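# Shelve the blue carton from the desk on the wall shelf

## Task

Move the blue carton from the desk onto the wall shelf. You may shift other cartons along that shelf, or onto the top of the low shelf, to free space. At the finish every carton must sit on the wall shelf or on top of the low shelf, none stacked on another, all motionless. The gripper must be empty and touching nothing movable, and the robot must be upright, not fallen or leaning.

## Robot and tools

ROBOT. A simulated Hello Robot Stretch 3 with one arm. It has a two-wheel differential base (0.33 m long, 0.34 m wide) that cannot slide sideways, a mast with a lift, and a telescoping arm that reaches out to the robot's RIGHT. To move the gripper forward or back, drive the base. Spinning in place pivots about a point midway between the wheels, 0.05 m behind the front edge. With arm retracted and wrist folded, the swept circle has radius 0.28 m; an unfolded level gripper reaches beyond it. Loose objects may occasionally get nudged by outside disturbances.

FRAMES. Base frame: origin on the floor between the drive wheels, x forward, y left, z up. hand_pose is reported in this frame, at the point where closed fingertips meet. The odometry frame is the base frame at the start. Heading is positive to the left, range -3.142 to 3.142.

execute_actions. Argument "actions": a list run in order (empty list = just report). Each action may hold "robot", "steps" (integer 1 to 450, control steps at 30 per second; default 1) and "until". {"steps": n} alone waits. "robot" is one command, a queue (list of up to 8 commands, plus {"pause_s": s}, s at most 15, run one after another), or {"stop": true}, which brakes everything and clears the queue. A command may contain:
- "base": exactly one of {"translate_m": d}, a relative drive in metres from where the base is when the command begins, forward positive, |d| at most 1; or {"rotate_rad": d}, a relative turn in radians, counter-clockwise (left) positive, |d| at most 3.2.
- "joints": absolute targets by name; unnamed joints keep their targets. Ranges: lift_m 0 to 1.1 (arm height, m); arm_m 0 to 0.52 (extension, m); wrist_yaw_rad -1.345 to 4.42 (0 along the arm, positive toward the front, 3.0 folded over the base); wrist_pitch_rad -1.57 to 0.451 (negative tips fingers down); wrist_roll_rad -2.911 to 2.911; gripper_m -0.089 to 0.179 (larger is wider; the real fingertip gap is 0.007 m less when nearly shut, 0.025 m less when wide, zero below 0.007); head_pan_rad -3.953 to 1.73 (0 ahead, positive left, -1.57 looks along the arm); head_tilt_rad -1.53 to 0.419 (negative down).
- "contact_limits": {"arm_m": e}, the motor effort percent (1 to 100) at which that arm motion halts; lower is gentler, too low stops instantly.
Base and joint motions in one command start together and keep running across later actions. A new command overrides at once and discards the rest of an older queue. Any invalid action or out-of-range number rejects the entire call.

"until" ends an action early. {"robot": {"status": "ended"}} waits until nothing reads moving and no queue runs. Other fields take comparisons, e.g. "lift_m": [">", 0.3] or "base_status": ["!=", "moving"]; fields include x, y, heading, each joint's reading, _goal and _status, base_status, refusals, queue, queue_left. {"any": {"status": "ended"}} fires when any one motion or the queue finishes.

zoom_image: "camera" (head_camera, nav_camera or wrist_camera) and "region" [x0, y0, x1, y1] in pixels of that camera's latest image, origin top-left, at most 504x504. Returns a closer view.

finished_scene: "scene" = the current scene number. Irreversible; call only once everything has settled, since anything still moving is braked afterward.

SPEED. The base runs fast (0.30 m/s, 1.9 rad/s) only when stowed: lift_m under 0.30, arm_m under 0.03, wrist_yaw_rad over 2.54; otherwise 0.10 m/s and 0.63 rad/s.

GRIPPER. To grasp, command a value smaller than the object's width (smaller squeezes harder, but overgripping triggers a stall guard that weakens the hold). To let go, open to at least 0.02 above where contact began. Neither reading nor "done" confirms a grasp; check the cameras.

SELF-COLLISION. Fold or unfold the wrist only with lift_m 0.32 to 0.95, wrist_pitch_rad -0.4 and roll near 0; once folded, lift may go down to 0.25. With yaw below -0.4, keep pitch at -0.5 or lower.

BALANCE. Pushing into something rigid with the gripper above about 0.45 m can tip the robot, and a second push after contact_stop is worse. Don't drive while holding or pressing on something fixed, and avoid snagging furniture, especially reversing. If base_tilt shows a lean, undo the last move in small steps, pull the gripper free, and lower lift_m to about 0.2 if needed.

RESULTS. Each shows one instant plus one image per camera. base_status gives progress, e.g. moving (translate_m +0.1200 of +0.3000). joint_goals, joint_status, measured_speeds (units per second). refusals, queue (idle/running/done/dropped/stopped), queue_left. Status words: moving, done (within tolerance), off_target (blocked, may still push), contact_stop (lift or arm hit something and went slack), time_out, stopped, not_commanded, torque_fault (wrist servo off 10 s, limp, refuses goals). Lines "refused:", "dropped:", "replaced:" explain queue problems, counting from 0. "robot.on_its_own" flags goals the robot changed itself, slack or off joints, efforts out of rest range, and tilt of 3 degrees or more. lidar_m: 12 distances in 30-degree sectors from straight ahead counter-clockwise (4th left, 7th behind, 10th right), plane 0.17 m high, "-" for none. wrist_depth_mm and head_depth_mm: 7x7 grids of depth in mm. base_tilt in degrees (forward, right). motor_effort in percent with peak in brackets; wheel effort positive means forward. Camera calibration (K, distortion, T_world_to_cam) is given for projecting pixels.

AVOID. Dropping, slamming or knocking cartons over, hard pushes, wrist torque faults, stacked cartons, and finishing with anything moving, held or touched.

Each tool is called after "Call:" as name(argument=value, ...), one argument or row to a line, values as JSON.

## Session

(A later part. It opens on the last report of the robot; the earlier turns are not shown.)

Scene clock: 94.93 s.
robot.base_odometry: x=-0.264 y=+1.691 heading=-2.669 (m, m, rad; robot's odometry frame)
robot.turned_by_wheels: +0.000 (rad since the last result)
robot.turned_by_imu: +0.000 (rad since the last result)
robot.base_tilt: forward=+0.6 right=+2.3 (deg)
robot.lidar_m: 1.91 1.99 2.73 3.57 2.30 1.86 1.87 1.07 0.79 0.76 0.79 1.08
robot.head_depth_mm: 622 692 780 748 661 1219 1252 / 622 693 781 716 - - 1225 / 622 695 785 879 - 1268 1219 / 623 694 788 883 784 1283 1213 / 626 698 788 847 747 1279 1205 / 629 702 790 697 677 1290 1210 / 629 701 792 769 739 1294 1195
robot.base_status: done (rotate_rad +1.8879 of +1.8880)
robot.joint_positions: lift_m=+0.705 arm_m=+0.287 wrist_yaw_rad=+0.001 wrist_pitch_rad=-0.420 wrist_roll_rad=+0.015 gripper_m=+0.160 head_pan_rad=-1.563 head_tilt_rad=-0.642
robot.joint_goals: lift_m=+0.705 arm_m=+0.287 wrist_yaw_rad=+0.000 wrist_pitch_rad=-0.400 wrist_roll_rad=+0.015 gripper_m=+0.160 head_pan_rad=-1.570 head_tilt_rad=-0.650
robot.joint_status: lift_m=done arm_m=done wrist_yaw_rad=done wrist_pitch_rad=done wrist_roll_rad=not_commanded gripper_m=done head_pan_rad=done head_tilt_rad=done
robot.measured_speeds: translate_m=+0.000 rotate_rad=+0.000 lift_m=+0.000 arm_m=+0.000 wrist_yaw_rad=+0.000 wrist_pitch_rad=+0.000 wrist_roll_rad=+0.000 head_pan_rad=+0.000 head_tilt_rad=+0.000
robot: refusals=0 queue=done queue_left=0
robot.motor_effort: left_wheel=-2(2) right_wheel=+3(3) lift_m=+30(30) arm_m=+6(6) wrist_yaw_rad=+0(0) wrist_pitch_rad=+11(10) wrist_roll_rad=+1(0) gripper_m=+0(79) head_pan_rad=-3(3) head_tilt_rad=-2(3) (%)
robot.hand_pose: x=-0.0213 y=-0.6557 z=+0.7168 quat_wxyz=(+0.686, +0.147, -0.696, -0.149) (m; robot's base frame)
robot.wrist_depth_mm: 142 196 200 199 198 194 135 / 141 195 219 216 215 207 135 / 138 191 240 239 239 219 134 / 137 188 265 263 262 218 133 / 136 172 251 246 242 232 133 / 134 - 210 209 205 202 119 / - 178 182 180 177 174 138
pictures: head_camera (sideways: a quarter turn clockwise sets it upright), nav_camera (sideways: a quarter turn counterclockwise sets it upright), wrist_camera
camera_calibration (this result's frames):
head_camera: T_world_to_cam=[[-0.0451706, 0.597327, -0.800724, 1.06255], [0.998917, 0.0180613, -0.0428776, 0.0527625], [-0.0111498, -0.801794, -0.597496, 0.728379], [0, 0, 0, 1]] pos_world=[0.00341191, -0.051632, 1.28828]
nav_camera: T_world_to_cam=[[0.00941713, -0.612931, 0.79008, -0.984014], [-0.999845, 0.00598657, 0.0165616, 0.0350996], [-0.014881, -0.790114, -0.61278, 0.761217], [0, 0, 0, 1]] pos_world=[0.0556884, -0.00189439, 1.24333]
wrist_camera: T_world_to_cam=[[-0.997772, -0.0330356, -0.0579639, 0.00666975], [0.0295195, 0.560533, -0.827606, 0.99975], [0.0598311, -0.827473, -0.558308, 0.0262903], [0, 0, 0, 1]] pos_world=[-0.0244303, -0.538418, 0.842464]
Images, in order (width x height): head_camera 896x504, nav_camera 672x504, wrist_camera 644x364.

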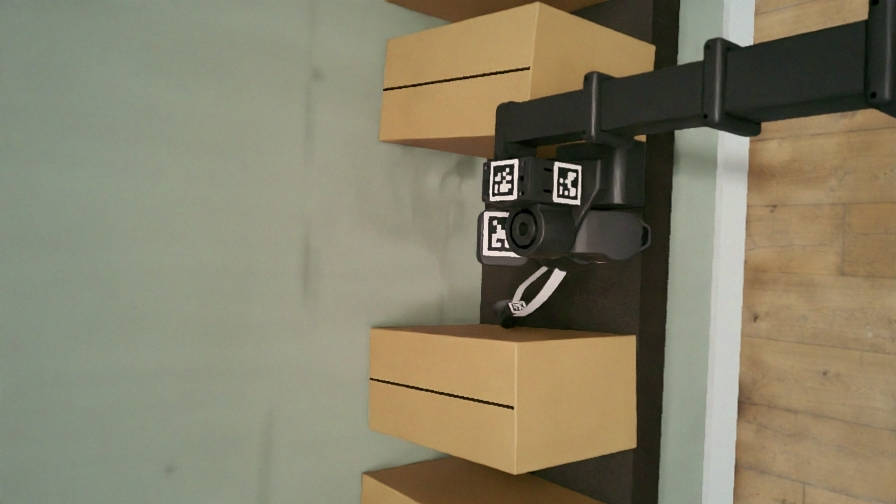

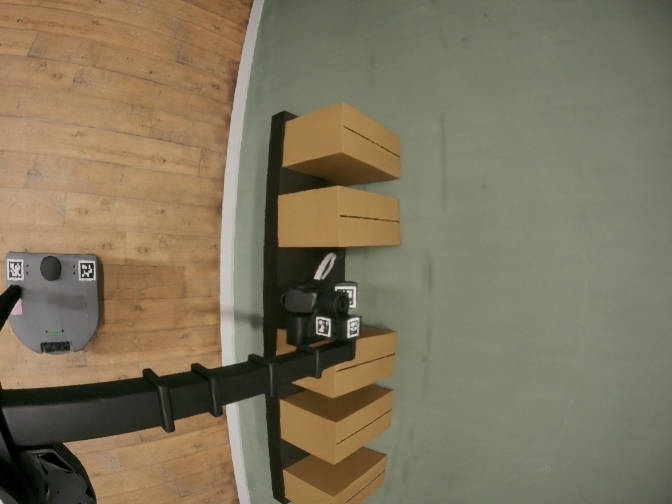

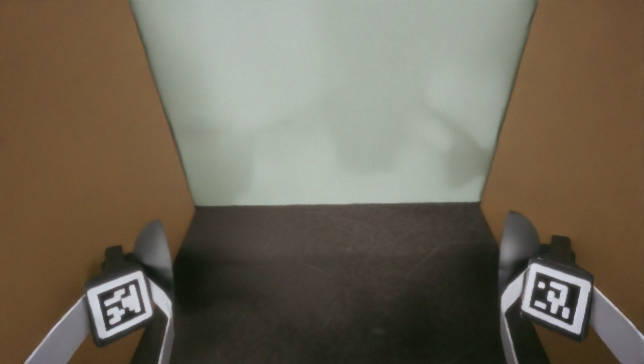

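Call:
execute_actions(
  actions=[
    {"robot": [{"joints": {"gripper_m": 0.179, "arm_m": 0.282}}], "steps": 200, "until": {"robot": {"status": "ended"}}},
  ],
)

Scene clock: 100.43 s.
robot.base_odometry: x=-0.264 y=+1.691 heading=-2.669 (m, m, rad; robot's odometry frame)
robot.turned_by_wheels: +0.000 (rad since the last result)
robot.turned_by_imu: +0.000 (rad since the last result)
robot.base_tilt: forward=+0.6 right=+2.4 (deg)
robot.lidar_m: 1.91 1.99 2.74 3.57 2.30 1.87 1.87 1.07 0.79 0.76 0.79 1.09
robot.head_depth_mm: 621 691 781 726 652 1217 1257 / 622 691 781 742 - - 1219 / 623 694 785 886 - 1274 1222 / 625 696 789 881 786 1283 1214 / 626 698 787 851 782 1283 1207 / 628 699 789 703 671 1286 1208 / 631 701 792 761 722 1284 1198
robot.base_status: done (rotate_rad +1.8879 of +1.8880)
robot.joint_positions: lift_m=+0.705 arm_m=+0.282 wrist_yaw_rad=+0.001 wrist_pitch_rad=-0.420 wrist_roll_rad=+0.015 gripper_m=+0.179 head_pan_rad=-1.563 head_tilt_rad=-0.642
robot.joint_goals: lift_m=+0.705 arm_m=+0.282 wrist_yaw_rad=+0.000 wrist_pitch_rad=-0.400 wrist_roll_rad=+0.015 gripper_m=+0.179 head_pan_rad=-1.570 head_tilt_rad=-0.650
robot.joint_status: lift_m=done arm_m=done wrist_yaw_rad=done wrist_pitch_rad=done wrist_roll_rad=not_commanded gripper_m=done head_pan_rad=done head_tilt_rad=done
robot.measured_speeds: translate_m=+0.000 rotate_rad=+0.000 lift_m=+0.000 arm_m=+0.000 wrist_yaw_rad=+0.000 wrist_pitch_rad=+0.000 wrist_roll_rad=+0.000 head_pan_rad=+0.000 head_tilt_rad=+0.000
robot: refusals=0 queue=done queue_left=0
robot.motor_effort: left_wheel=-2(2) right_wheel=+4(4) lift_m=+30(31) arm_m=-5(7) wrist_yaw_rad=+0(1) wrist_pitch_rad=+10(10) wrist_roll_rad=+1(0) gripper_m=+0(76) head_pan_rad=-2(2) head_tilt_rad=-3(3) (%)
robot.hand_pose: x=-0.0213 y=-0.6514 z=+0.7168 quat_wxyz=(+0.686, +0.147, -0.696, -0.149) (m; robot's base frame)
robot.wrist_depth_mm: 151 202 204 203 202 201 150 / 150 211 223 222 219 214 149 / 148 208 245 243 242 231 148 / 147 205 269 270 265 240 147 / 142 218 250 246 241 232 139 / 137 214 210 209 207 203 - / - 179 183 180 178 176 153
pictures: head_camera (sideways: a quarter turn clockwise sets it upright), nav_camera (sideways: a quarter turn counterclockwise sets it upright), wrist_camera
camera_calibration (this result's frames):
head_camera: T_world_to_cam=[[-0.0451706, 0.597327, -0.800724, 1.06255], [0.998917, 0.0180613, -0.0428776, 0.0527625], [-0.0111498, -0.801794, -0.597496, 0.728379], [0, 0, 0, 1]] pos_world=[0.00341191, -0.051632, 1.28828]
nav_camera: T_world_to_cam=[[0.00941713, -0.612931, 0.79008, -0.984014], [-0.999845, 0.00598657, 0.0165616, 0.0350996], [-0.014881, -0.790114, -0.61278, 0.761217], [0, 0, 0, 1]] pos_world=[0.0556884, -0.00189439, 1.24333]
wrist_camera: T_world_to_cam=[[-0.997772, -0.0330356, -0.0579638, 0.00680927], [0.0295198, 0.560528, -0.827609, 0.997382], [0.0598309, -0.827476, -0.558304, 0.0297824], [0, 0, 0, 1]] pos_world=[-0.0244303, -0.534191, 0.842465]
Images, in order (width x height): head_camera 896x504, nav_camera 672x504, wrist_camera 644x364.

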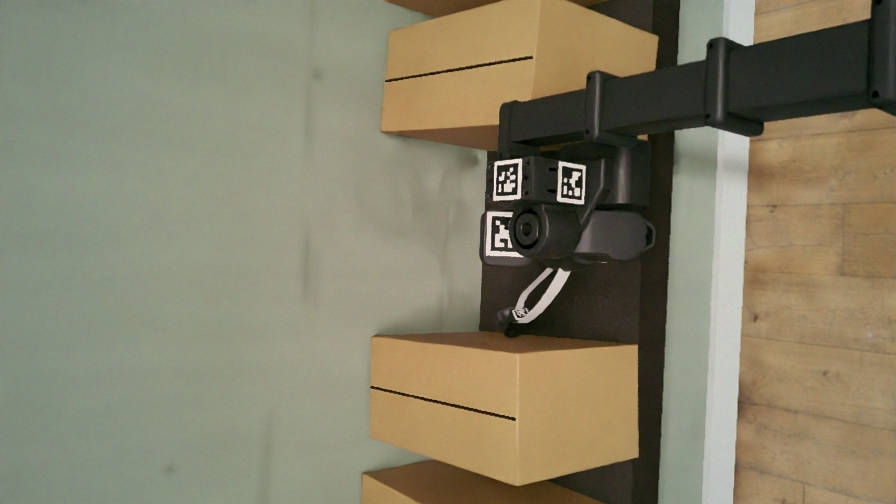

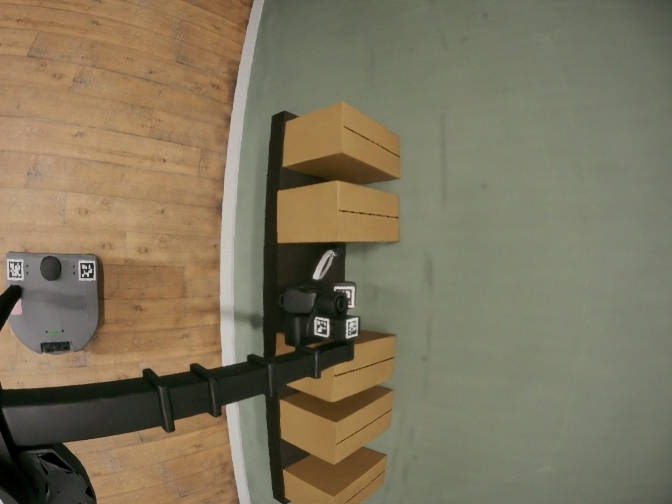

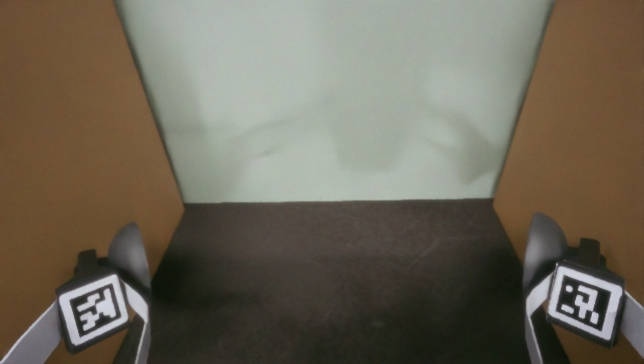

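Call:
execute_actions(
  actions=[
    {"robot": {"base": {"translate_m": 0.024}, "joints": {"head_pan_rad": 1.5, "head_tilt_rad": -0.2}}, "steps": 100, "until": {"robot": {"base_status": ["!=", "moving"]}}},
    {"robot": {"joints": {"gripper_m": 0.05}}, "steps": 40, "until": {"robot": {"gripper_m": ["<", 0.13]}}},
    {"robot": {"joints": {"arm_m": 0.0}}, "steps": 200, "until": {"robot": {"arm_m": ["<", 0.06]}}},
    {"robot": {"joints": {"wrist_yaw_rad": 3.0, "lift_m": 0.28, "wrist_pitch_rad": -0.4}}, "steps": 300, "until": {"robot": {"status": "ended"}}},
  ],
)

Scene clock: 129.70 s.
robot.base_odometry: x=-0.286 y=+1.680 heading=-2.669 (m, m, rad; robot's odometry frame)
robot.turned_by_wheels: +0.000 (rad since the last result)
robot.turned_by_imu: +0.000 (rad since the last result)
robot.base_tilt: forward=+0.6 right=+2.1 (deg)
robot.lidar_m: 1.88 1.97 2.70 4.02 2.32 1.88 1.90 1.07 0.79 0.76 0.79 1.09
robot.head_depth_mm: 3491 3740 - - 3190 2209 1686 / 3520 3728 3999 - 3128 2203 1693 / 3331 3723 3890 - 3148 2182 1665 / 3121 3660 3865 - 3163 2180 1658 / 3475 3631 3784 - 3055 2181 1665 / 3470 3654 3764 - 3046 2149 1656 / 3504 3585 3699 3979 2999 2132 1646
robot.base_status: done (translate_m +0.0240 of +0.0240)
robot.joint_positions: lift_m=+0.280 arm_m=+0.000 wrist_yaw_rad=+2.998 wrist_pitch_rad=-0.420 wrist_roll_rad=+0.015 gripper_m=+0.050 head_pan_rad=+1.493 head_tilt_rad=-0.211
robot.joint_goals: lift_m=+0.280 arm_m=+0.000 wrist_yaw_rad=+3.000 wrist_pitch_rad=-0.400 wrist_roll_rad=+0.015 gripper_m=+0.050 head_pan_rad=+1.500 head_tilt_rad=-0.200
robot.joint_status: lift_m=done arm_m=done wrist_yaw_rad=done wrist_pitch_rad=done wrist_roll_rad=not_commanded gripper_m=done head_pan_rad=done head_tilt_rad=done
robot.measured_speeds: translate_m=+0.000 rotate_rad=+0.000 lift_m=+0.000 arm_m=+0.000 wrist_yaw_rad=+0.000 wrist_pitch_rad=+0.000 wrist_roll_rad=+0.000 head_pan_rad=+0.000 head_tilt_rad=+0.000
robot: refusals=0 queue=done queue_left=0
robot.motor_effort: left_wheel=-2(4) right_wheel=+4(9) lift_m=+17(30) arm_m=-5(6) wrist_yaw_rad=+2(3) wrist_pitch_rad=+10(10) wrist_roll_rad=+0(1) gripper_m=+0(84) head_pan_rad=+3(40) head_tilt_rad=+4(23) (%)
robot.hand_pose: x=+0.0108 y=+0.0765 z=+0.2925 quat_wxyz=(+0.198, +0.705, +0.096, +0.674) (m; robot's base frame)
robot.wrist_depth_mm: - - - - - - - / - - - - - - - / - - 990 979 929 922 890 / 796 769 770 768 731 714 700 / 641 626 - 617 609 596 578 / 534 538 - 531 - 506 492 / 467 - - - 439 429 424
pictures: head_camera (sideways: a quarter turn clockwise sets it upright), nav_camera (sideways: a quarter turn counterclockwise sets it upright), wrist_camera
camera_calibration (this result's frames):
head_camera: T_world_to_cam=[[0.0242897, -0.210331, -0.977328, 1.29255], [-0.995339, 0.0861774, -0.0432836, 0.0654805], [0.0933275, 0.973825, -0.207258, 0.219924], [0, 0, 0, 1]] pos_world=[0.0132548, 0.0520534, 1.31166]
nav_camera: T_world_to_cam=[[0.0129031, 0.225861, 0.974074, -1.22408], [0.995237, -0.0970394, 0.00931737, 0.0323534], [0.096628, 0.969314, -0.226038, 0.257281], [0, 0, 0, 1]] pos_world=[-0.0412655, 0.0302251, 1.2502]
wrist_camera: T_world_to_cam=[[0.992135, -0.110941, -0.0579625, 0.022765], [-0.109899, -0.550417, -0.827625, 0.323724], [0.0599138, 0.827486, -0.55828, 0.266739], [0, 0, 0, 1]] pos_world=[-0.00299035, -0.0400141, 0.418157]
Images, in order (width x height): head_camera 896x504, nav_camera 672x504, wrist_camera 644x364.

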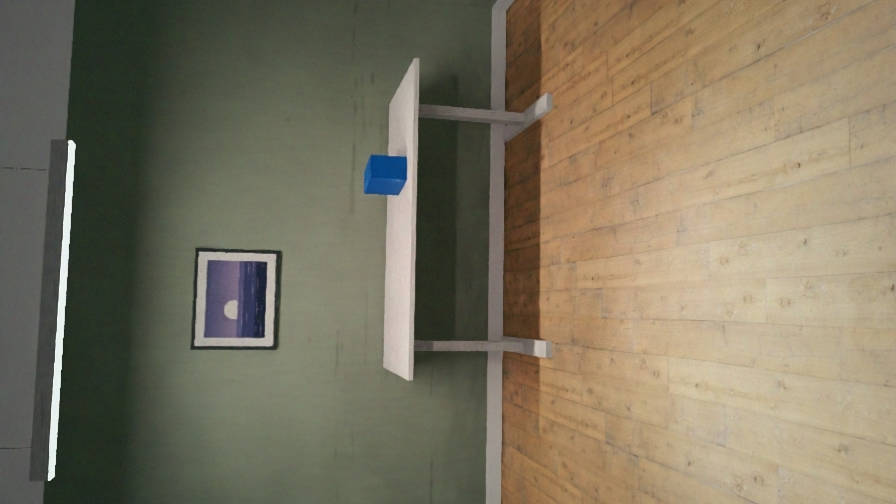

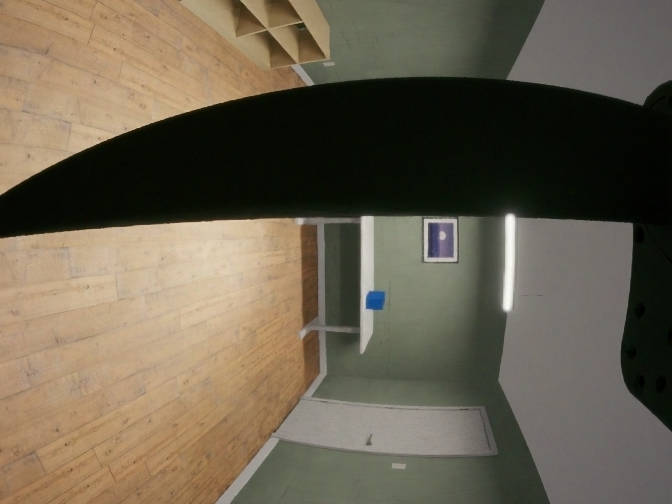

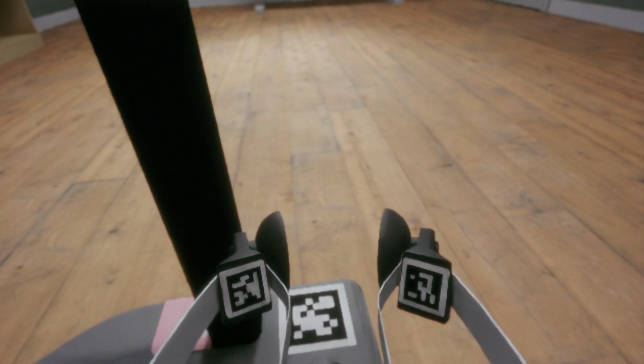

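Call:
zoom_image(
  camera="head_camera",
  region=[330, 40, 570, 240],
)

Region (330, 40, 570, 240) of head_camera's 896x504 image, scaled by 2.100, with more detail than that image has.

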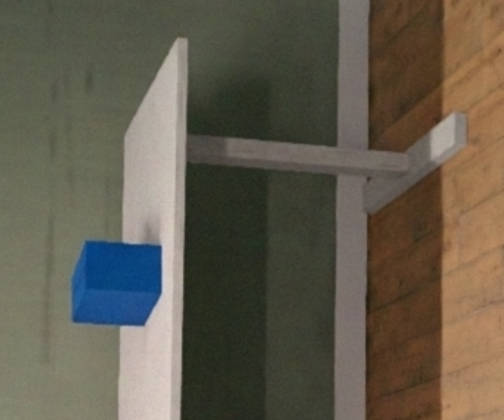

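Call:
execute_actions(
  actions=[
    {"robot": {"base": {"rotate_rad": 1.325}, "joints": {"head_pan_rad": 0.2, "head_tilt_rad": -0.45}}, "steps": 150, "until": {"robot": {"base_status": ["!=", "moving"]}}},
    {"robot": {"base": {"translate_m": 1.0}}, "steps": 200, "until": {"robot": {"translate_m": [">=", 0.85]}}},
    {"robot": {"base": {"translate_m": 1.0}}, "steps": 200, "until": {"robot": {"translate_m": [">=", 0.85]}}},
    {"robot": {"base": {"translate_m": 0.83}}, "steps": 200, "until": {"robot": {"status": "ended"}}},
  ],
)

Scene clock: 187.53 s.
robot.base_odometry: x=+0.283 y=-0.793 heading=-1.345 (m, m, rad; robot's odometry frame)
robot.turned_by_wheels: +1.325 (rad since the last result)
robot.turned_by_imu: +1.320 (rad since the last result)
robot.base_tilt: forward=+0.6 right=+2.3 (deg)
robot.lidar_m: 1.17 1.56 1.34 2.52 2.51 2.46 3.22 2.48 1.45 1.23 1.24 1.44
robot.head_depth_mm: 1316 1415 1545 1304 989 1666 1371 / 1319 1423 1547 1286 979 1523 1379 / 1310 1428 1543 1276 972 1637 1366 / 1299 1404 1520 948 968 1645 1362 / 1299 1407 1525 1199 965 1638 1356 / 1301 1398 1511 1243 952 1614 1342 / 1278 1390 1511 1238 953 1606 1338
robot.base_status: done (translate_m +0.8300 of +0.8300)
robot.joint_positions: lift_m=+0.280 arm_m=+0.000 wrist_yaw_rad=+2.999 wrist_pitch_rad=-0.420 wrist_roll_rad=+0.015 gripper_m=+0.050 head_pan_rad=+0.207 head_tilt_rad=-0.445
robot.joint_goals: lift_m=+0.280 arm_m=+0.000 wrist_yaw_rad=+3.000 wrist_pitch_rad=-0.400 wrist_roll_rad=+0.015 gripper_m=+0.050 head_pan_rad=+0.200 head_tilt_rad=-0.450
robot.joint_status: lift_m=done arm_m=done wrist_yaw_rad=done wrist_pitch_rad=done wrist_roll_rad=not_commanded gripper_m=done head_pan_rad=done head_tilt_rad=done
robot.measured_speeds: translate_m=+0.000 rotate_rad=+0.000 lift_m=+0.000 arm_m=+0.000 wrist_yaw_rad=+0.000 wrist_pitch_rad=+0.000 wrist_roll_rad=+0.000 head_pan_rad=+0.000 head_tilt_rad=+0.000
robot: refusals=0 queue=done queue_left=0
robot.motor_effort: left_wheel=-2(8) right_wheel=+3(14) lift_m=+18(18) arm_m=-4(6) wrist_yaw_rad=+2(3) wrist_pitch_rad=+10(10) wrist_roll_rad=+1(0) gripper_m=+0(0) head_pan_rad=-2(39) head_tilt_rad=-2(15) (%)
robot.hand_pose: x=+0.0107 y=+0.0765 z=+0.2925 quat_wxyz=(+0.198, +0.705, +0.096, +0.674) (m; robot's base frame)
robot.wrist_depth_mm: - - - - - - - / - - - - - - - / - - 993 971 952 926 899 / 806 788 778 741 736 710 694 / 644 623 - 603 624 590 574 / 545 533 - 528 - 498 493 / 472 - - - 437 430 429
pictures: head_camera (sideways: a quarter turn clockwise sets it upright), nav_camera (sideways: a quarter turn counterclockwise sets it upright), wrist_camera
camera_calibration (this result's frames):
head_camera: T_world_to_cam=[[-0.411827, -0.127938, -0.902237, 1.19716], [-0.207052, 0.977336, -0.0440784, 0.0616934], [0.887428, 0.168657, -0.428983, 0.503644], [0, 0, 0, 1]] pos_world=[0.0588486, 0.00792423, 1.2989]
nav_camera: T_world_to_cam=[[0.435949, 0.0963487, 0.894799, -1.12316], [0.189161, -0.981852, 0.0135624, 0.0317475], [0.879867, 0.163349, -0.446263, 0.539109], [0, 0, 0, 1]] pos_world=[0.00929233, 0.051324, 1.24516]
wrist_camera: T_world_to_cam=[[0.992206, -0.110305, -0.0579622, 0.0228566], [-0.109546, -0.550484, -0.827627, 0.323704], [0.0593844, 0.827527, -0.558277, 0.266733], [0, 0, 0, 1]] pos_world=[-0.00305777, -0.0400141, 0.418142]
Images, in order (width x height): head_camera 896x504, nav_camera 672x504, wrist_camera 644x364.

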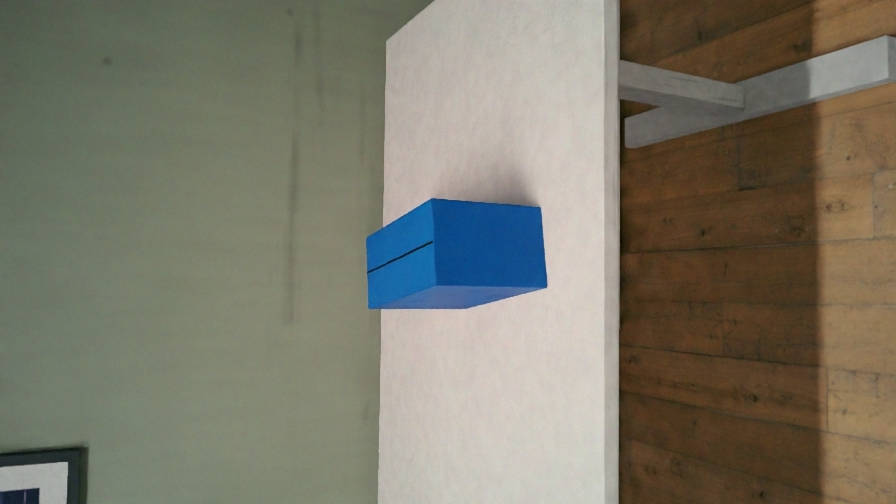

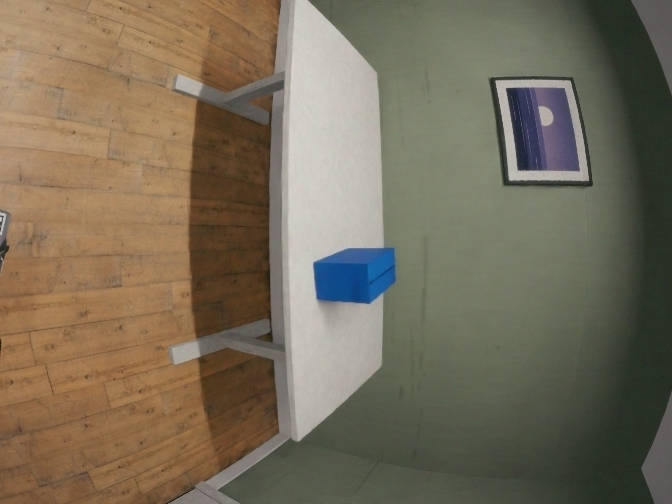

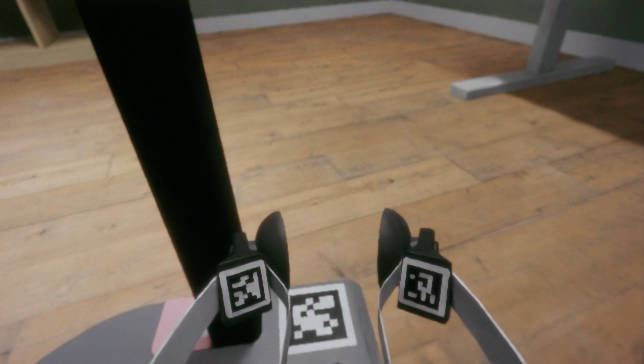

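Call:
zoom_image(
  camera="head_camera",
  region=[350, 160, 640, 340],
)

Region (350, 160, 640, 340) of head_camera's 896x504 image, scaled by 1.738, with more detail than that image has; it fills the top 313 rows of this view, and the rest is white.

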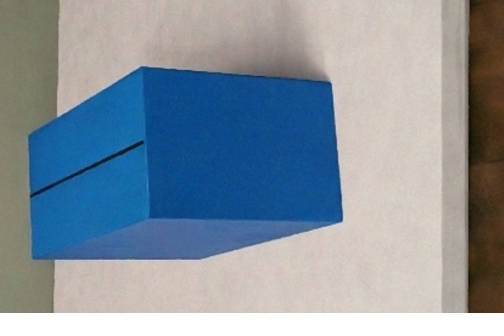

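Call:
execute_actions(
  actions=[
    {"robot": {"base": {"translate_m": 0.476}}, "steps": 100, "until": {"robot": {"translate_m": [">=", 0.15]}}},
    {"robot": {"joints": {"lift_m": 1.07, "head_pan_rad": -1.57, "head_tilt_rad": -0.8}}, "steps": 100, "until": {"robot": {"lift_m": [">", 0.36]}}},
    {"robot": {"joints": {"wrist_yaw_rad": 0.0}}, "steps": 150, "until": {"robot": {"wrist_yaw_rad": ["<", 1.3]}}},
    {"robot": {"joints": {"wrist_pitch_rad": -1.5, "gripper_m": 0.179}}, "steps": 200, "until": {"robot": {"base_status": ["!=", "moving"]}}},
    {"robot": {"base": {"rotate_rad": 1.988}}, "steps": 300, "until": {"robot": {"lift_m": [">", 0.95], "rotate_rad": [">", 1.2]}}},
    {"robot": {"joints": {"arm_m": 0.24}}, "steps": 200, "until": {"robot": {"lift_m": [">", 1.045]}}},
    {"robot": {"joints": {"arm_m": 0.405}}, "steps": 300, "until": {"robot": {"status": "ended"}}},
  ],
)

Scene clock: 287.30 s.
robot.base_odometry: x=+0.390 y=-1.256 heading=+0.643 (m, m, rad; robot's odometry frame)
robot.turned_by_wheels: +1.988 (rad since the last result)
robot.turned_by_imu: +1.987 (rad since the last result)
robot.base_tilt: forward=+0.6 right=+2.3 (deg)
robot.lidar_m: 2.31 2.52 3.73 2.83 1.41 1.13 1.12 1.25 0.70 1.10 1.12 1.10
robot.head_depth_mm: 927 1048 947 780 665 588 1136 / 937 1059 939 777 660 597 1159 / - 1076 677 567 644 606 1158 / 965 1089 633 562 635 605 1148 / 984 1093 898 748 651 1219 1144 / 1011 1105 919 762 650 1237 1143 / 1028 1110 912 757 647 1255 1140
robot.base_status: done (rotate_rad +1.9879 of +1.9880)
robot.joint_positions: lift_m=+1.070 arm_m=+0.405 wrist_yaw_rad=+0.000 wrist_pitch_rad=-1.496 wrist_roll_rad=+0.015 gripper_m=+0.179 head_pan_rad=-1.563 head_tilt_rad=-0.790
robot.joint_goals: lift_m=+1.070 arm_m=+0.405 wrist_yaw_rad=+0.000 wrist_pitch_rad=-1.500 wrist_roll_rad=+0.015 gripper_m=+0.179 head_pan_rad=-1.570 head_tilt_rad=-0.800
robot.joint_status: lift_m=done arm_m=done wrist_yaw_rad=done wrist_pitch_rad=done wrist_roll_rad=not_commanded gripper_m=done head_pan_rad=done head_tilt_rad=done
robot.measured_speeds: translate_m=+0.000 rotate_rad=+0.000 lift_m=+0.000 arm_m=+0.000 wrist_yaw_rad=+0.000 wrist_pitch_rad=+0.000 wrist_roll_rad=+0.000 head_pan_rad=+0.000 head_tilt_rad=+0.000
robot: refusals=0 queue=done queue_left=0
robot.motor_effort: left_wheel=-2(8) right_wheel=+3(11) lift_m=+30(34) arm_m=+6(6) wrist_yaw_rad=+0(2) wrist_pitch_rad=-2(11) wrist_roll_rad=+1(0) gripper_m=+1(84) head_pan_rad=-2(39) head_tilt_rad=-4(19) (%)
robot.hand_pose: x=-0.0216 y=-0.5446 z=+0.9511 quat_wxyz=(+0.514, +0.477, -0.522, -0.485) (m; robot's base frame)
robot.wrist_depth_mm: 388 386 378 204 375 372 373 / 398 390 209 207 208 381 378 / 399 400 212 210 211 385 382 / 408 404 217 214 214 394 389 / 413 409 404 218 218 397 398 / 422 416 413 220 221 404 - / - 425 418 224 224 413 414
pictures: head_camera (sideways: a quarter turn clockwise sets it upright), nav_camera (sideways: a quarter turn counterclockwise sets it upright), wrist_camera
camera_calibration (this result's frames):
head_camera: T_world_to_cam=[[-0.0459274, 0.708705, -0.704008, 0.936495], [0.998873, 0.0241191, -0.0408835, 0.0501585], [-0.0119943, -0.705092, -0.709014, 0.873442], [0, 0, 0, 1]] pos_world=[0.00338509, -0.0490507, 1.28063]
nav_camera: T_world_to_cam=[[0.0101586, -0.72257, 0.691224, -0.855175], [-0.999825, 0.00354108, 0.0183956, 0.0327152], [-0.0157398, -0.691289, -0.722407, 0.903817], [0, 0, 0, 1]] pos_world=[0.0556227, 0.00675915, 1.24344]
wrist_camera: T_world_to_cam=[[-0.99781, 0.0361341, -0.0554099, 0.0588555], [0.030459, 0.994516, 0.100048, 0.485522], [0.0587211, 0.098141, -0.993439, 1.16692], [0, 0, 0, 1]] pos_world=[-0.0245846, -0.599509, 1.11394]
Images, in order (width x height): head_camera 896x504, nav_camera 672x504, wrist_camera 644x364.

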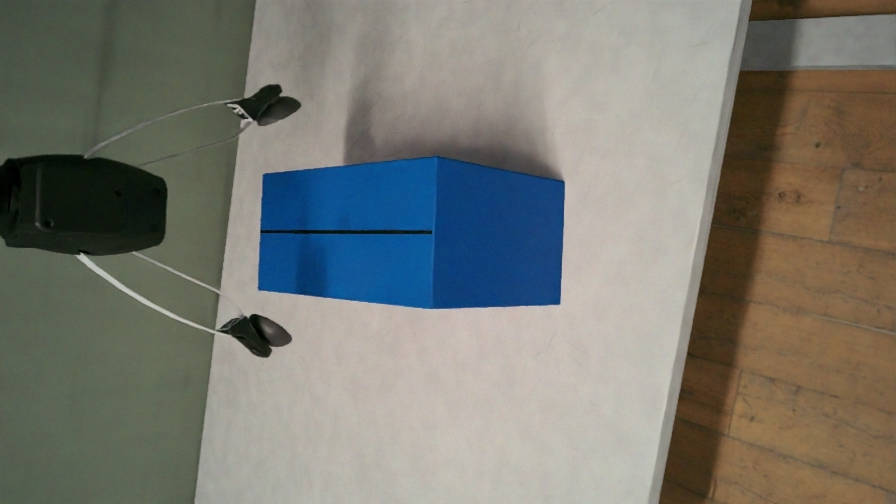

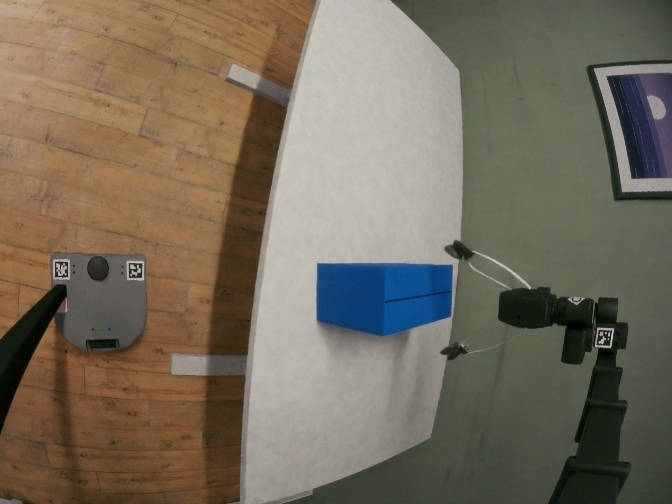

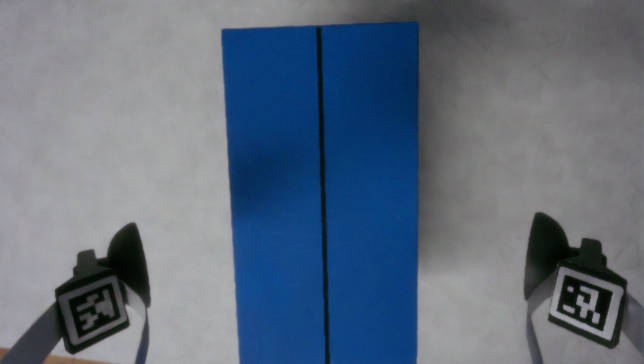

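Call:
execute_actions(
  actions=[
    {"robot": {"base": {"translate_m": 0.007}, "joints": {"arm_m": 0.41, "lift_m": 0.984}}, "steps": 200, "until": {"robot": {"status": "ended"}}},
  ],
)

Scene clock: 297.63 s.
robot.base_odometry: x=+0.396 y=-1.252 heading=+0.643 (m, m, rad; robot's odometry frame)
robot.turned_by_wheels: +0.000 (rad since the last result)
robot.turned_by_imu: +0.000 (rad since the last result)
robot.base_tilt: forward=+0.6 right=+2.5 (deg)
robot.lidar_m: 2.30 2.50 3.72 2.84 1.42 1.14 1.13 1.25 0.71 1.10 1.11 1.10
robot.head_depth_mm: - 1066 948 784 666 589 1145 / - 1074 957 776 662 596 1161 / - 1059 647 562 645 610 1155 / 971 1095 632 564 637 606 1152 / 992 1088 935 748 652 1231 1140 / 1010 1110 916 760 650 1234 1142 / 1025 1106 910 758 649 1264 1140
robot.base_status: done (translate_m +0.0070 of +0.0070)
robot.joint_positions: lift_m=+0.984 arm_m=+0.410 wrist_yaw_rad=+0.000 wrist_pitch_rad=-1.496 wrist_roll_rad=+0.015 gripper_m=+0.179 head_pan_rad=-1.563 head_tilt_rad=-0.790
robot.joint_goals: lift_m=+0.984 arm_m=+0.410 wrist_yaw_rad=+0.000 wrist_pitch_rad=-1.500 wrist_roll_rad=+0.015 gripper_m=+0.179 head_pan_rad=-1.570 head_tilt_rad=-0.800
robot.joint_status: lift_m=done arm_m=done wrist_yaw_rad=done wrist_pitch_rad=done wrist_roll_rad=not_commanded gripper_m=done head_pan_rad=done head_tilt_rad=done
robot.measured_speeds: translate_m=+0.000 rotate_rad=+0.000 lift_m=+0.000 arm_m=+0.000 wrist_yaw_rad=+0.000 wrist_pitch_rad=+0.000 wrist_roll_rad=+0.000 head_pan_rad=+0.000 head_tilt_rad=+0.000
robot: refusals=0 queue=done queue_left=0
robot.motor_effort: left_wheel=-2(3) right_wheel=+3(9) lift_m=+17(28) arm_m=+6(5) wrist_yaw_rad=+0(0) wrist_pitch_rad=-1(1) wrist_roll_rad=+1(1) gripper_m=+0(0) head_pan_rad=-3(2) head_tilt_rad=-3(3) (%)
robot.hand_pose: x=-0.0216 y=-0.5496 z=+0.8657 quat_wxyz=(+0.514, +0.477, -0.522, -0.485) (m; robot's base frame)
robot.wrist_depth_mm: 301 297 122 121 120 288 289 / 308 302 124 122 122 291 294 / 311 309 125 125 124 298 298 / 316 316 128 127 126 304 305 / 324 319 130 129 128 128 308 / 328 327 133 131 130 314 - / - 337 135 133 133 319 321
pictures: head_camera (sideways: a quarter turn clockwise sets it upright), nav_camera (sideways: a quarter turn counterclockwise sets it upright), wrist_camera
camera_calibration (this result's frames):
head_camera: T_world_to_cam=[[-0.0459274, 0.708705, -0.704008, 0.936495], [0.998873, 0.0241191, -0.0408835, 0.0501585], [-0.0119943, -0.705092, -0.709014, 0.873442], [0, 0, 0, 1]] pos_world=[0.00338509, -0.0490507, 1.28063]
nav_camera: T_world_to_cam=[[0.0101586, -0.72257, 0.691224, -0.855175], [-0.999825, 0.00354108, 0.0183956, 0.0327152], [-0.0157398, -0.691289, -0.722407, 0.903817], [0, 0, 0, 1]] pos_world=[0.0556227, 0.00675915, 1.24344]
wrist_camera: T_world_to_cam=[[-0.99781, 0.0361384, -0.055407, 0.054307], [0.030459, 0.994508, 0.100126, 0.49894], [0.0587211, 0.0982187, -0.993431, 1.08267], [0, 0, 0, 1]] pos_world=[-0.0245846, -0.6045, 1.02861]
Images, in order (width x height): head_camera 896x504, nav_camera 672x504, wrist_camera 644x364.

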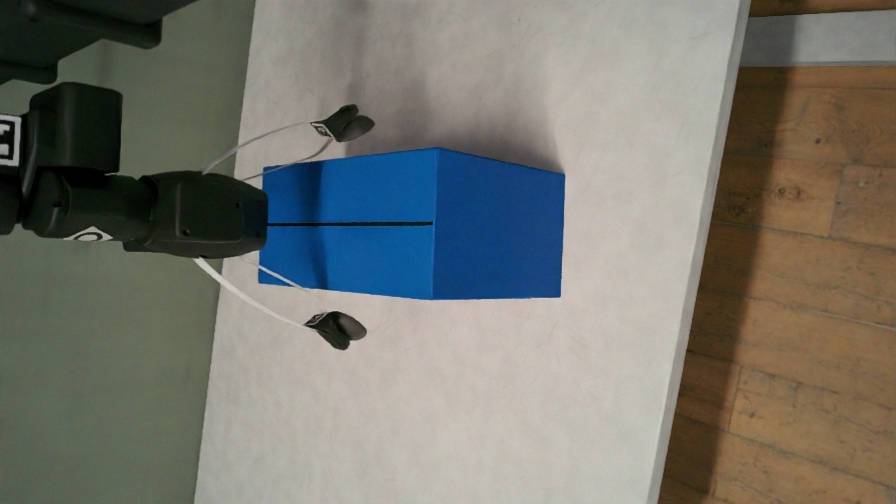

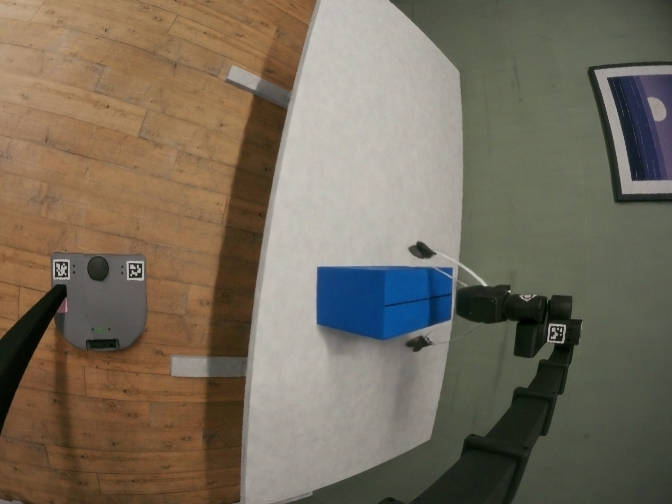

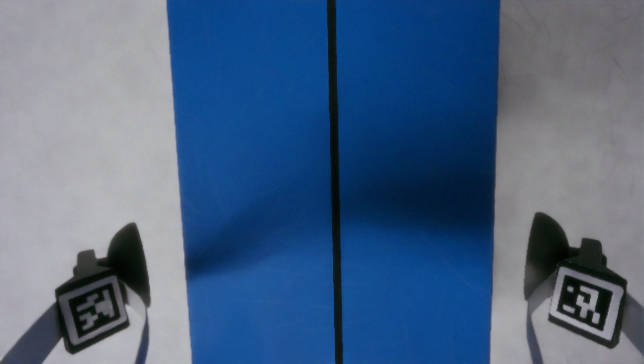

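Call:
execute_actions(
  actions=[
    {"robot": {"joints": {"gripper_m": 0.07}}, "steps": 120, "until": {"robot": {"status": "ended"}}},
  ],
)

Scene clock: 300.27 s.
robot.base_odometry: x=+0.396 y=-1.252 heading=+0.643 (m, m, rad; robot's odometry frame)
robot.turned_by_wheels: +0.000 (rad since the last result)
robot.turned_by_imu: +0.000 (rad since the last result)
robot.base_tilt: forward=+0.7 right=+2.3 (deg)
robot.lidar_m: 2.30 2.51 3.73 2.84 1.42 1.13 1.13 1.25 0.71 1.10 1.11 1.10
robot.head_depth_mm: - 1055 949 781 665 590 1136 / - 1068 942 776 661 599 1159 / - 1073 635 560 643 605 1153 / 978 1092 630 563 638 606 1147 / 992 1089 935 746 654 1223 1148 / 1007 1111 918 762 652 1244 1140 / 1028 1113 915 759 650 1252 1135
robot.base_status: done (translate_m +0.0070 of +0.0070)
robot.joint_positions: lift_m=+0.984 arm_m=+0.410 wrist_yaw_rad=+0.000 wrist_pitch_rad=-1.496 wrist_roll_rad=+0.015 gripper_m=+0.071 head_pan_rad=-1.563 head_tilt_rad=-0.790
robot.joint_goals: lift_m=+0.984 arm_m=+0.410 wrist_yaw_rad=+0.000 wrist_pitch_rad=-1.500 wrist_roll_rad=+0.015 gripper_m=+0.070 head_pan_rad=-1.570 head_tilt_rad=-0.800
robot.joint_status: lift_m=done arm_m=done wrist_yaw_rad=done wrist_pitch_rad=done wrist_roll_rad=not_commanded gripper_m=done head_pan_rad=done head_tilt_rad=done
robot.measured_speeds: translate_m=+0.000 rotate_rad=+0.000 lift_m=+0.000 arm_m=+0.000 wrist_yaw_rad=+0.000 wrist_pitch_rad=+0.000 wrist_roll_rad=+0.000 head_pan_rad=+0.000 head_tilt_rad=+0.000
robot: refusals=0 queue=done queue_left=0
robot.motor_effort: left_wheel=-3(3) right_wheel=+4(5) lift_m=+18(18) arm_m=+5(6) wrist_yaw_rad=+0(0) wrist_pitch_rad=-1(2) wrist_roll_rad=+1(1) gripper_m=-29(98) head_pan_rad=-1(2) head_tilt_rad=-3(4) (%)
robot.hand_pose: x=-0.0216 y=-0.5496 z=+0.8657 quat_wxyz=(+0.514, +0.477, -0.522, -0.485) (m; robot's base frame)
robot.wrist_depth_mm: 301 299 121 119 119 288 290 / 305 304 123 121 121 292 292 / 312 309 125 124 123 299 299 / 317 313 127 126 125 304 304 / 321 320 129 128 127 308 306 / 328 - 131 130 129 129 313 / 333 329 134 132 132 321 317
pictures: head_camera (sideways: a quarter turn clockwise sets it upright), nav_camera (sideways: a quarter turn counterclockwise sets it upright), wrist_camera
camera_calibration (this result's frames):
head_camera: T_world_to_cam=[[-0.0459274, 0.708705, -0.704008, 0.936495], [0.998873, 0.0241191, -0.0408835, 0.0501585], [-0.0119943, -0.705092, -0.709014, 0.873442], [0, 0, 0, 1]] pos_world=[0.00338509, -0.0490507, 1.28063]
nav_camera: T_world_to_cam=[[0.0101586, -0.72257, 0.691224, -0.855175], [-0.999825, 0.00354108, 0.0183956, 0.0327152], [-0.0157398, -0.691289, -0.722407, 0.903817], [0, 0, 0, 1]] pos_world=[0.0556227, 0.00675915, 1.24344]
wrist_camera: T_world_to_cam=[[-0.99781, 0.036139, -0.055407, 0.0543068], [0.0304595, 0.994508, 0.100126, 0.498941], [0.0587212, 0.0982188, -0.993431, 1.08266], [0, 0, 0, 1]] pos_world=[-0.0245846, -0.6045, 1.0286]
Images, in order (width x height): head_camera 896x504, nav_camera 672x504, wrist_camera 644x364.

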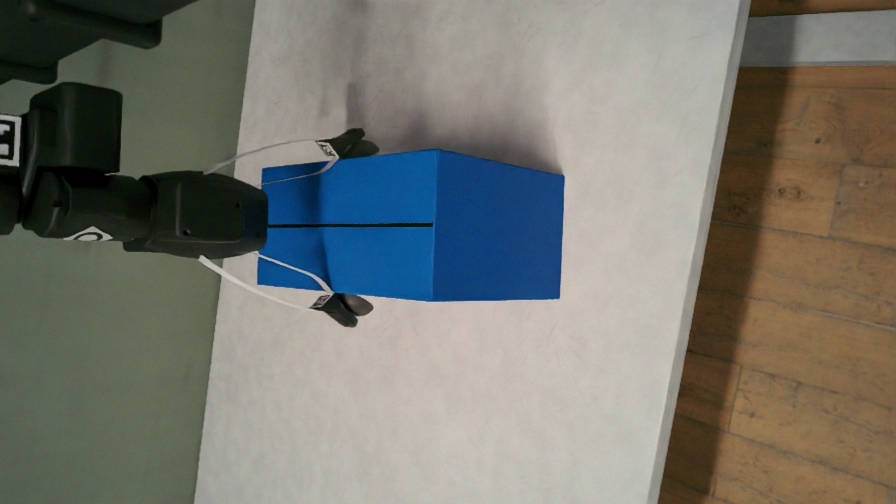

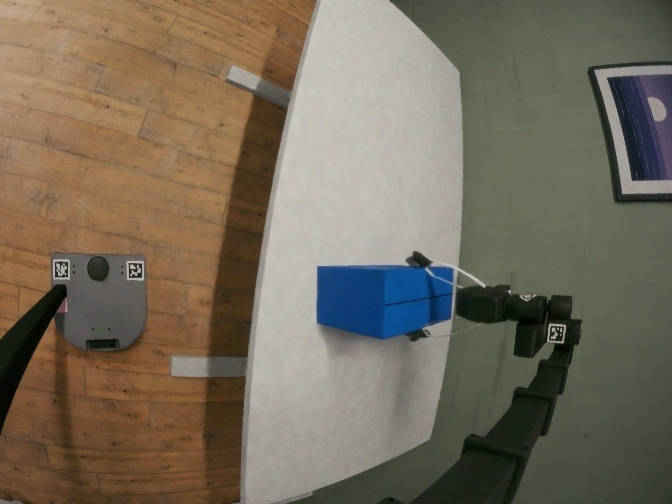

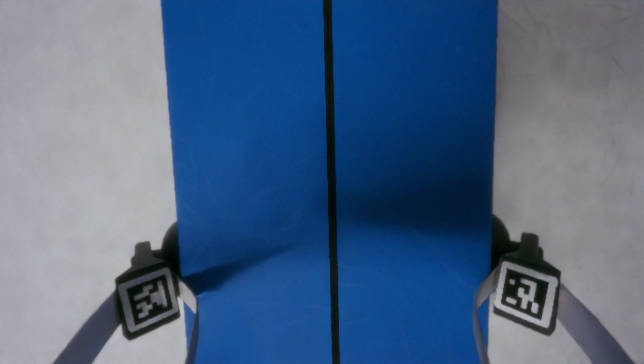

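Call:
execute_actions(
  actions=[
    {"robot": {"joints": {"lift_m": 1.015}}, "steps": 100, "until": {"robot": {"lift_m": [">", 1.004]}}},
    {"robot": {"joints": {"arm_m": 0.17}}, "steps": 100, "until": {"robot": {"arm_m": ["<", 0.34]}}},
    {"robot": {"base": {"rotate_rad": 1.152}}, "steps": 300, "until": {"robot": {"status": "ended"}}},
  ],
)

Scene clock: 328.63 s.
robot.base_odometry: x=+0.396 y=-1.252 heading=+1.795 (m, m, rad; robot's odometry frame)
robot.turned_by_wheels: +1.152 (rad since the last result)
robot.turned_by_imu: +1.152 (rad since the last result)
robot.base_tilt: forward=+0.5 right=+2.3 (deg)
robot.lidar_m: 3.70 2.33 1.33 1.13 1.13 1.28 0.71 1.10 1.10 2.18 2.31 2.82
robot.head_depth_mm: - - 919 780 666 1260 1165 / - - 915 777 699 1239 1155 / - - - 460 411 366 1097 / 2405 2603 2133 458 410 365 1096 / 2339 2566 2123 1692 421 377 1112 / 2319 2511 2095 1722 1484 1297 1140 / 2292 2470 2079 1713 1471 1281 1136
robot.base_status: done (rotate_rad +1.1519 of +1.1520)
robot.joint_positions: lift_m=+1.015 arm_m=+0.170 wrist_yaw_rad=+0.000 wrist_pitch_rad=-1.496 wrist_roll_rad=+0.015 gripper_m=+0.074 head_pan_rad=-1.563 head_tilt_rad=-0.790
robot.joint_goals: lift_m=+1.015 arm_m=+0.170 wrist_yaw_rad=+0.000 wrist_pitch_rad=-1.500 wrist_roll_rad=+0.015 gripper_m=+0.073 head_pan_rad=-1.570 head_tilt_rad=-0.800
robot.joint_status: lift_m=done arm_m=done wrist_yaw_rad=done wrist_pitch_rad=done wrist_roll_rad=not_commanded gripper_m=done head_pan_rad=done head_tilt_rad=done
robot.measured_speeds: translate_m=+0.000 rotate_rad=+0.000 lift_m=+0.000 arm_m=+0.000 wrist_yaw_rad=+0.000 wrist_pitch_rad=+0.000 wrist_roll_rad=+0.000 head_pan_rad=+0.000 head_tilt_rad=+0.000
robot: refusals=0 queue=done queue_left=0
robot.motor_effort: left_wheel=-2(6) right_wheel=+4(11) lift_m=+31(37) arm_m=-6(5) wrist_yaw_rad=+0(0) wrist_pitch_rad=-2(2) wrist_roll_rad=+1(1) gripper_m=-19(22) head_pan_rad=-3(3) head_tilt_rad=-4(3) (%)
robot.hand_pose: x=-0.0216 y=-0.3103 z=+0.8960 quat_wxyz=(+0.514, +0.477, -0.522, -0.485) (m; robot's base frame)
robot.wrist_depth_mm: - - 121 120 119 319 321 / - - 123 122 121 324 324 / - - 124 123 123 329 327 / - - 127 126 125 335 336 / - - 129 128 127 339 339 / - - 132 130 129 129 347 / - - 133 133 131 - 352
pictures: head_camera (sideways: a quarter turn clockwise sets it upright), nav_camera (sideways: a quarter turn counterclockwise sets it upright), wrist_camera
camera_calibration (this result's frames):
head_camera: T_world_to_cam=[[-0.0459237, 0.708709, -0.704005, 0.936491], [0.998873, 0.0241141, -0.0408834, 0.0501584], [-0.011998, -0.705089, -0.709017, 0.873447], [0, 0, 0, 1]] pos_world=[0.00338483, -0.0490506, 1.28063]
nav_camera: T_world_to_cam=[[0.0101548, -0.722573, 0.69122, -0.855171], [-0.999824, 0.00354624, 0.0183957, 0.0327151], [-0.0157435, -0.691286, -0.72241, 0.903821], [0, 0, 0, 1]] pos_world=[0.0556228, 0.00675916, 1.24344]
wrist_camera: T_world_to_cam=[[-0.99781, 0.0361345, -0.0554011, 0.0473319], [0.0304476, 0.994495, 0.100264, 0.257827], [0.058719, 0.0983571, -0.993417, 1.08929], [0, 0, 0, 1]] pos_world=[-0.0245838, -0.365257, 1.05889]
Images, in order (width x height): head_camera 896x504, nav_camera 672x504, wrist_camera 644x364.

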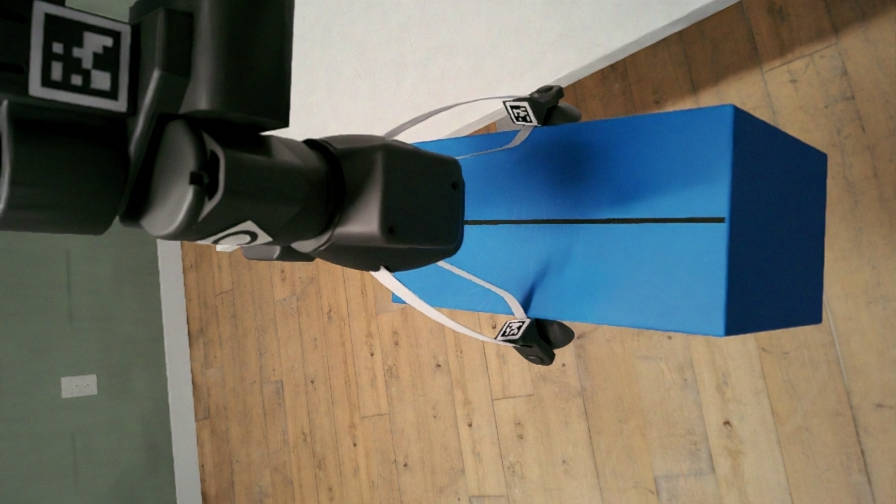

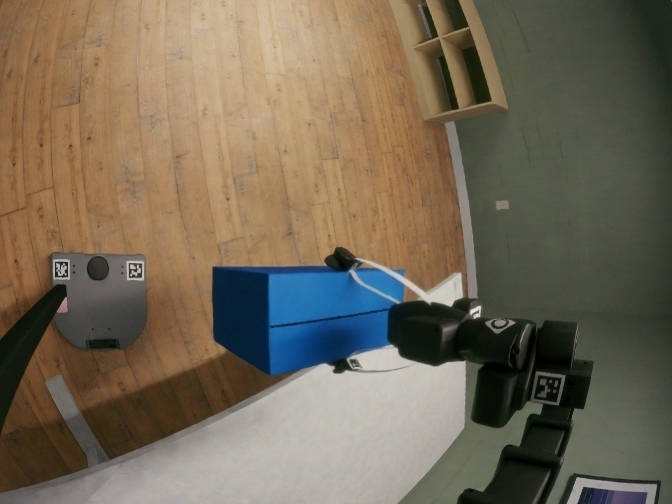

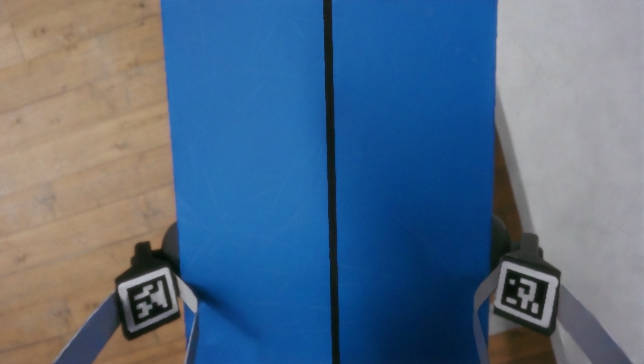

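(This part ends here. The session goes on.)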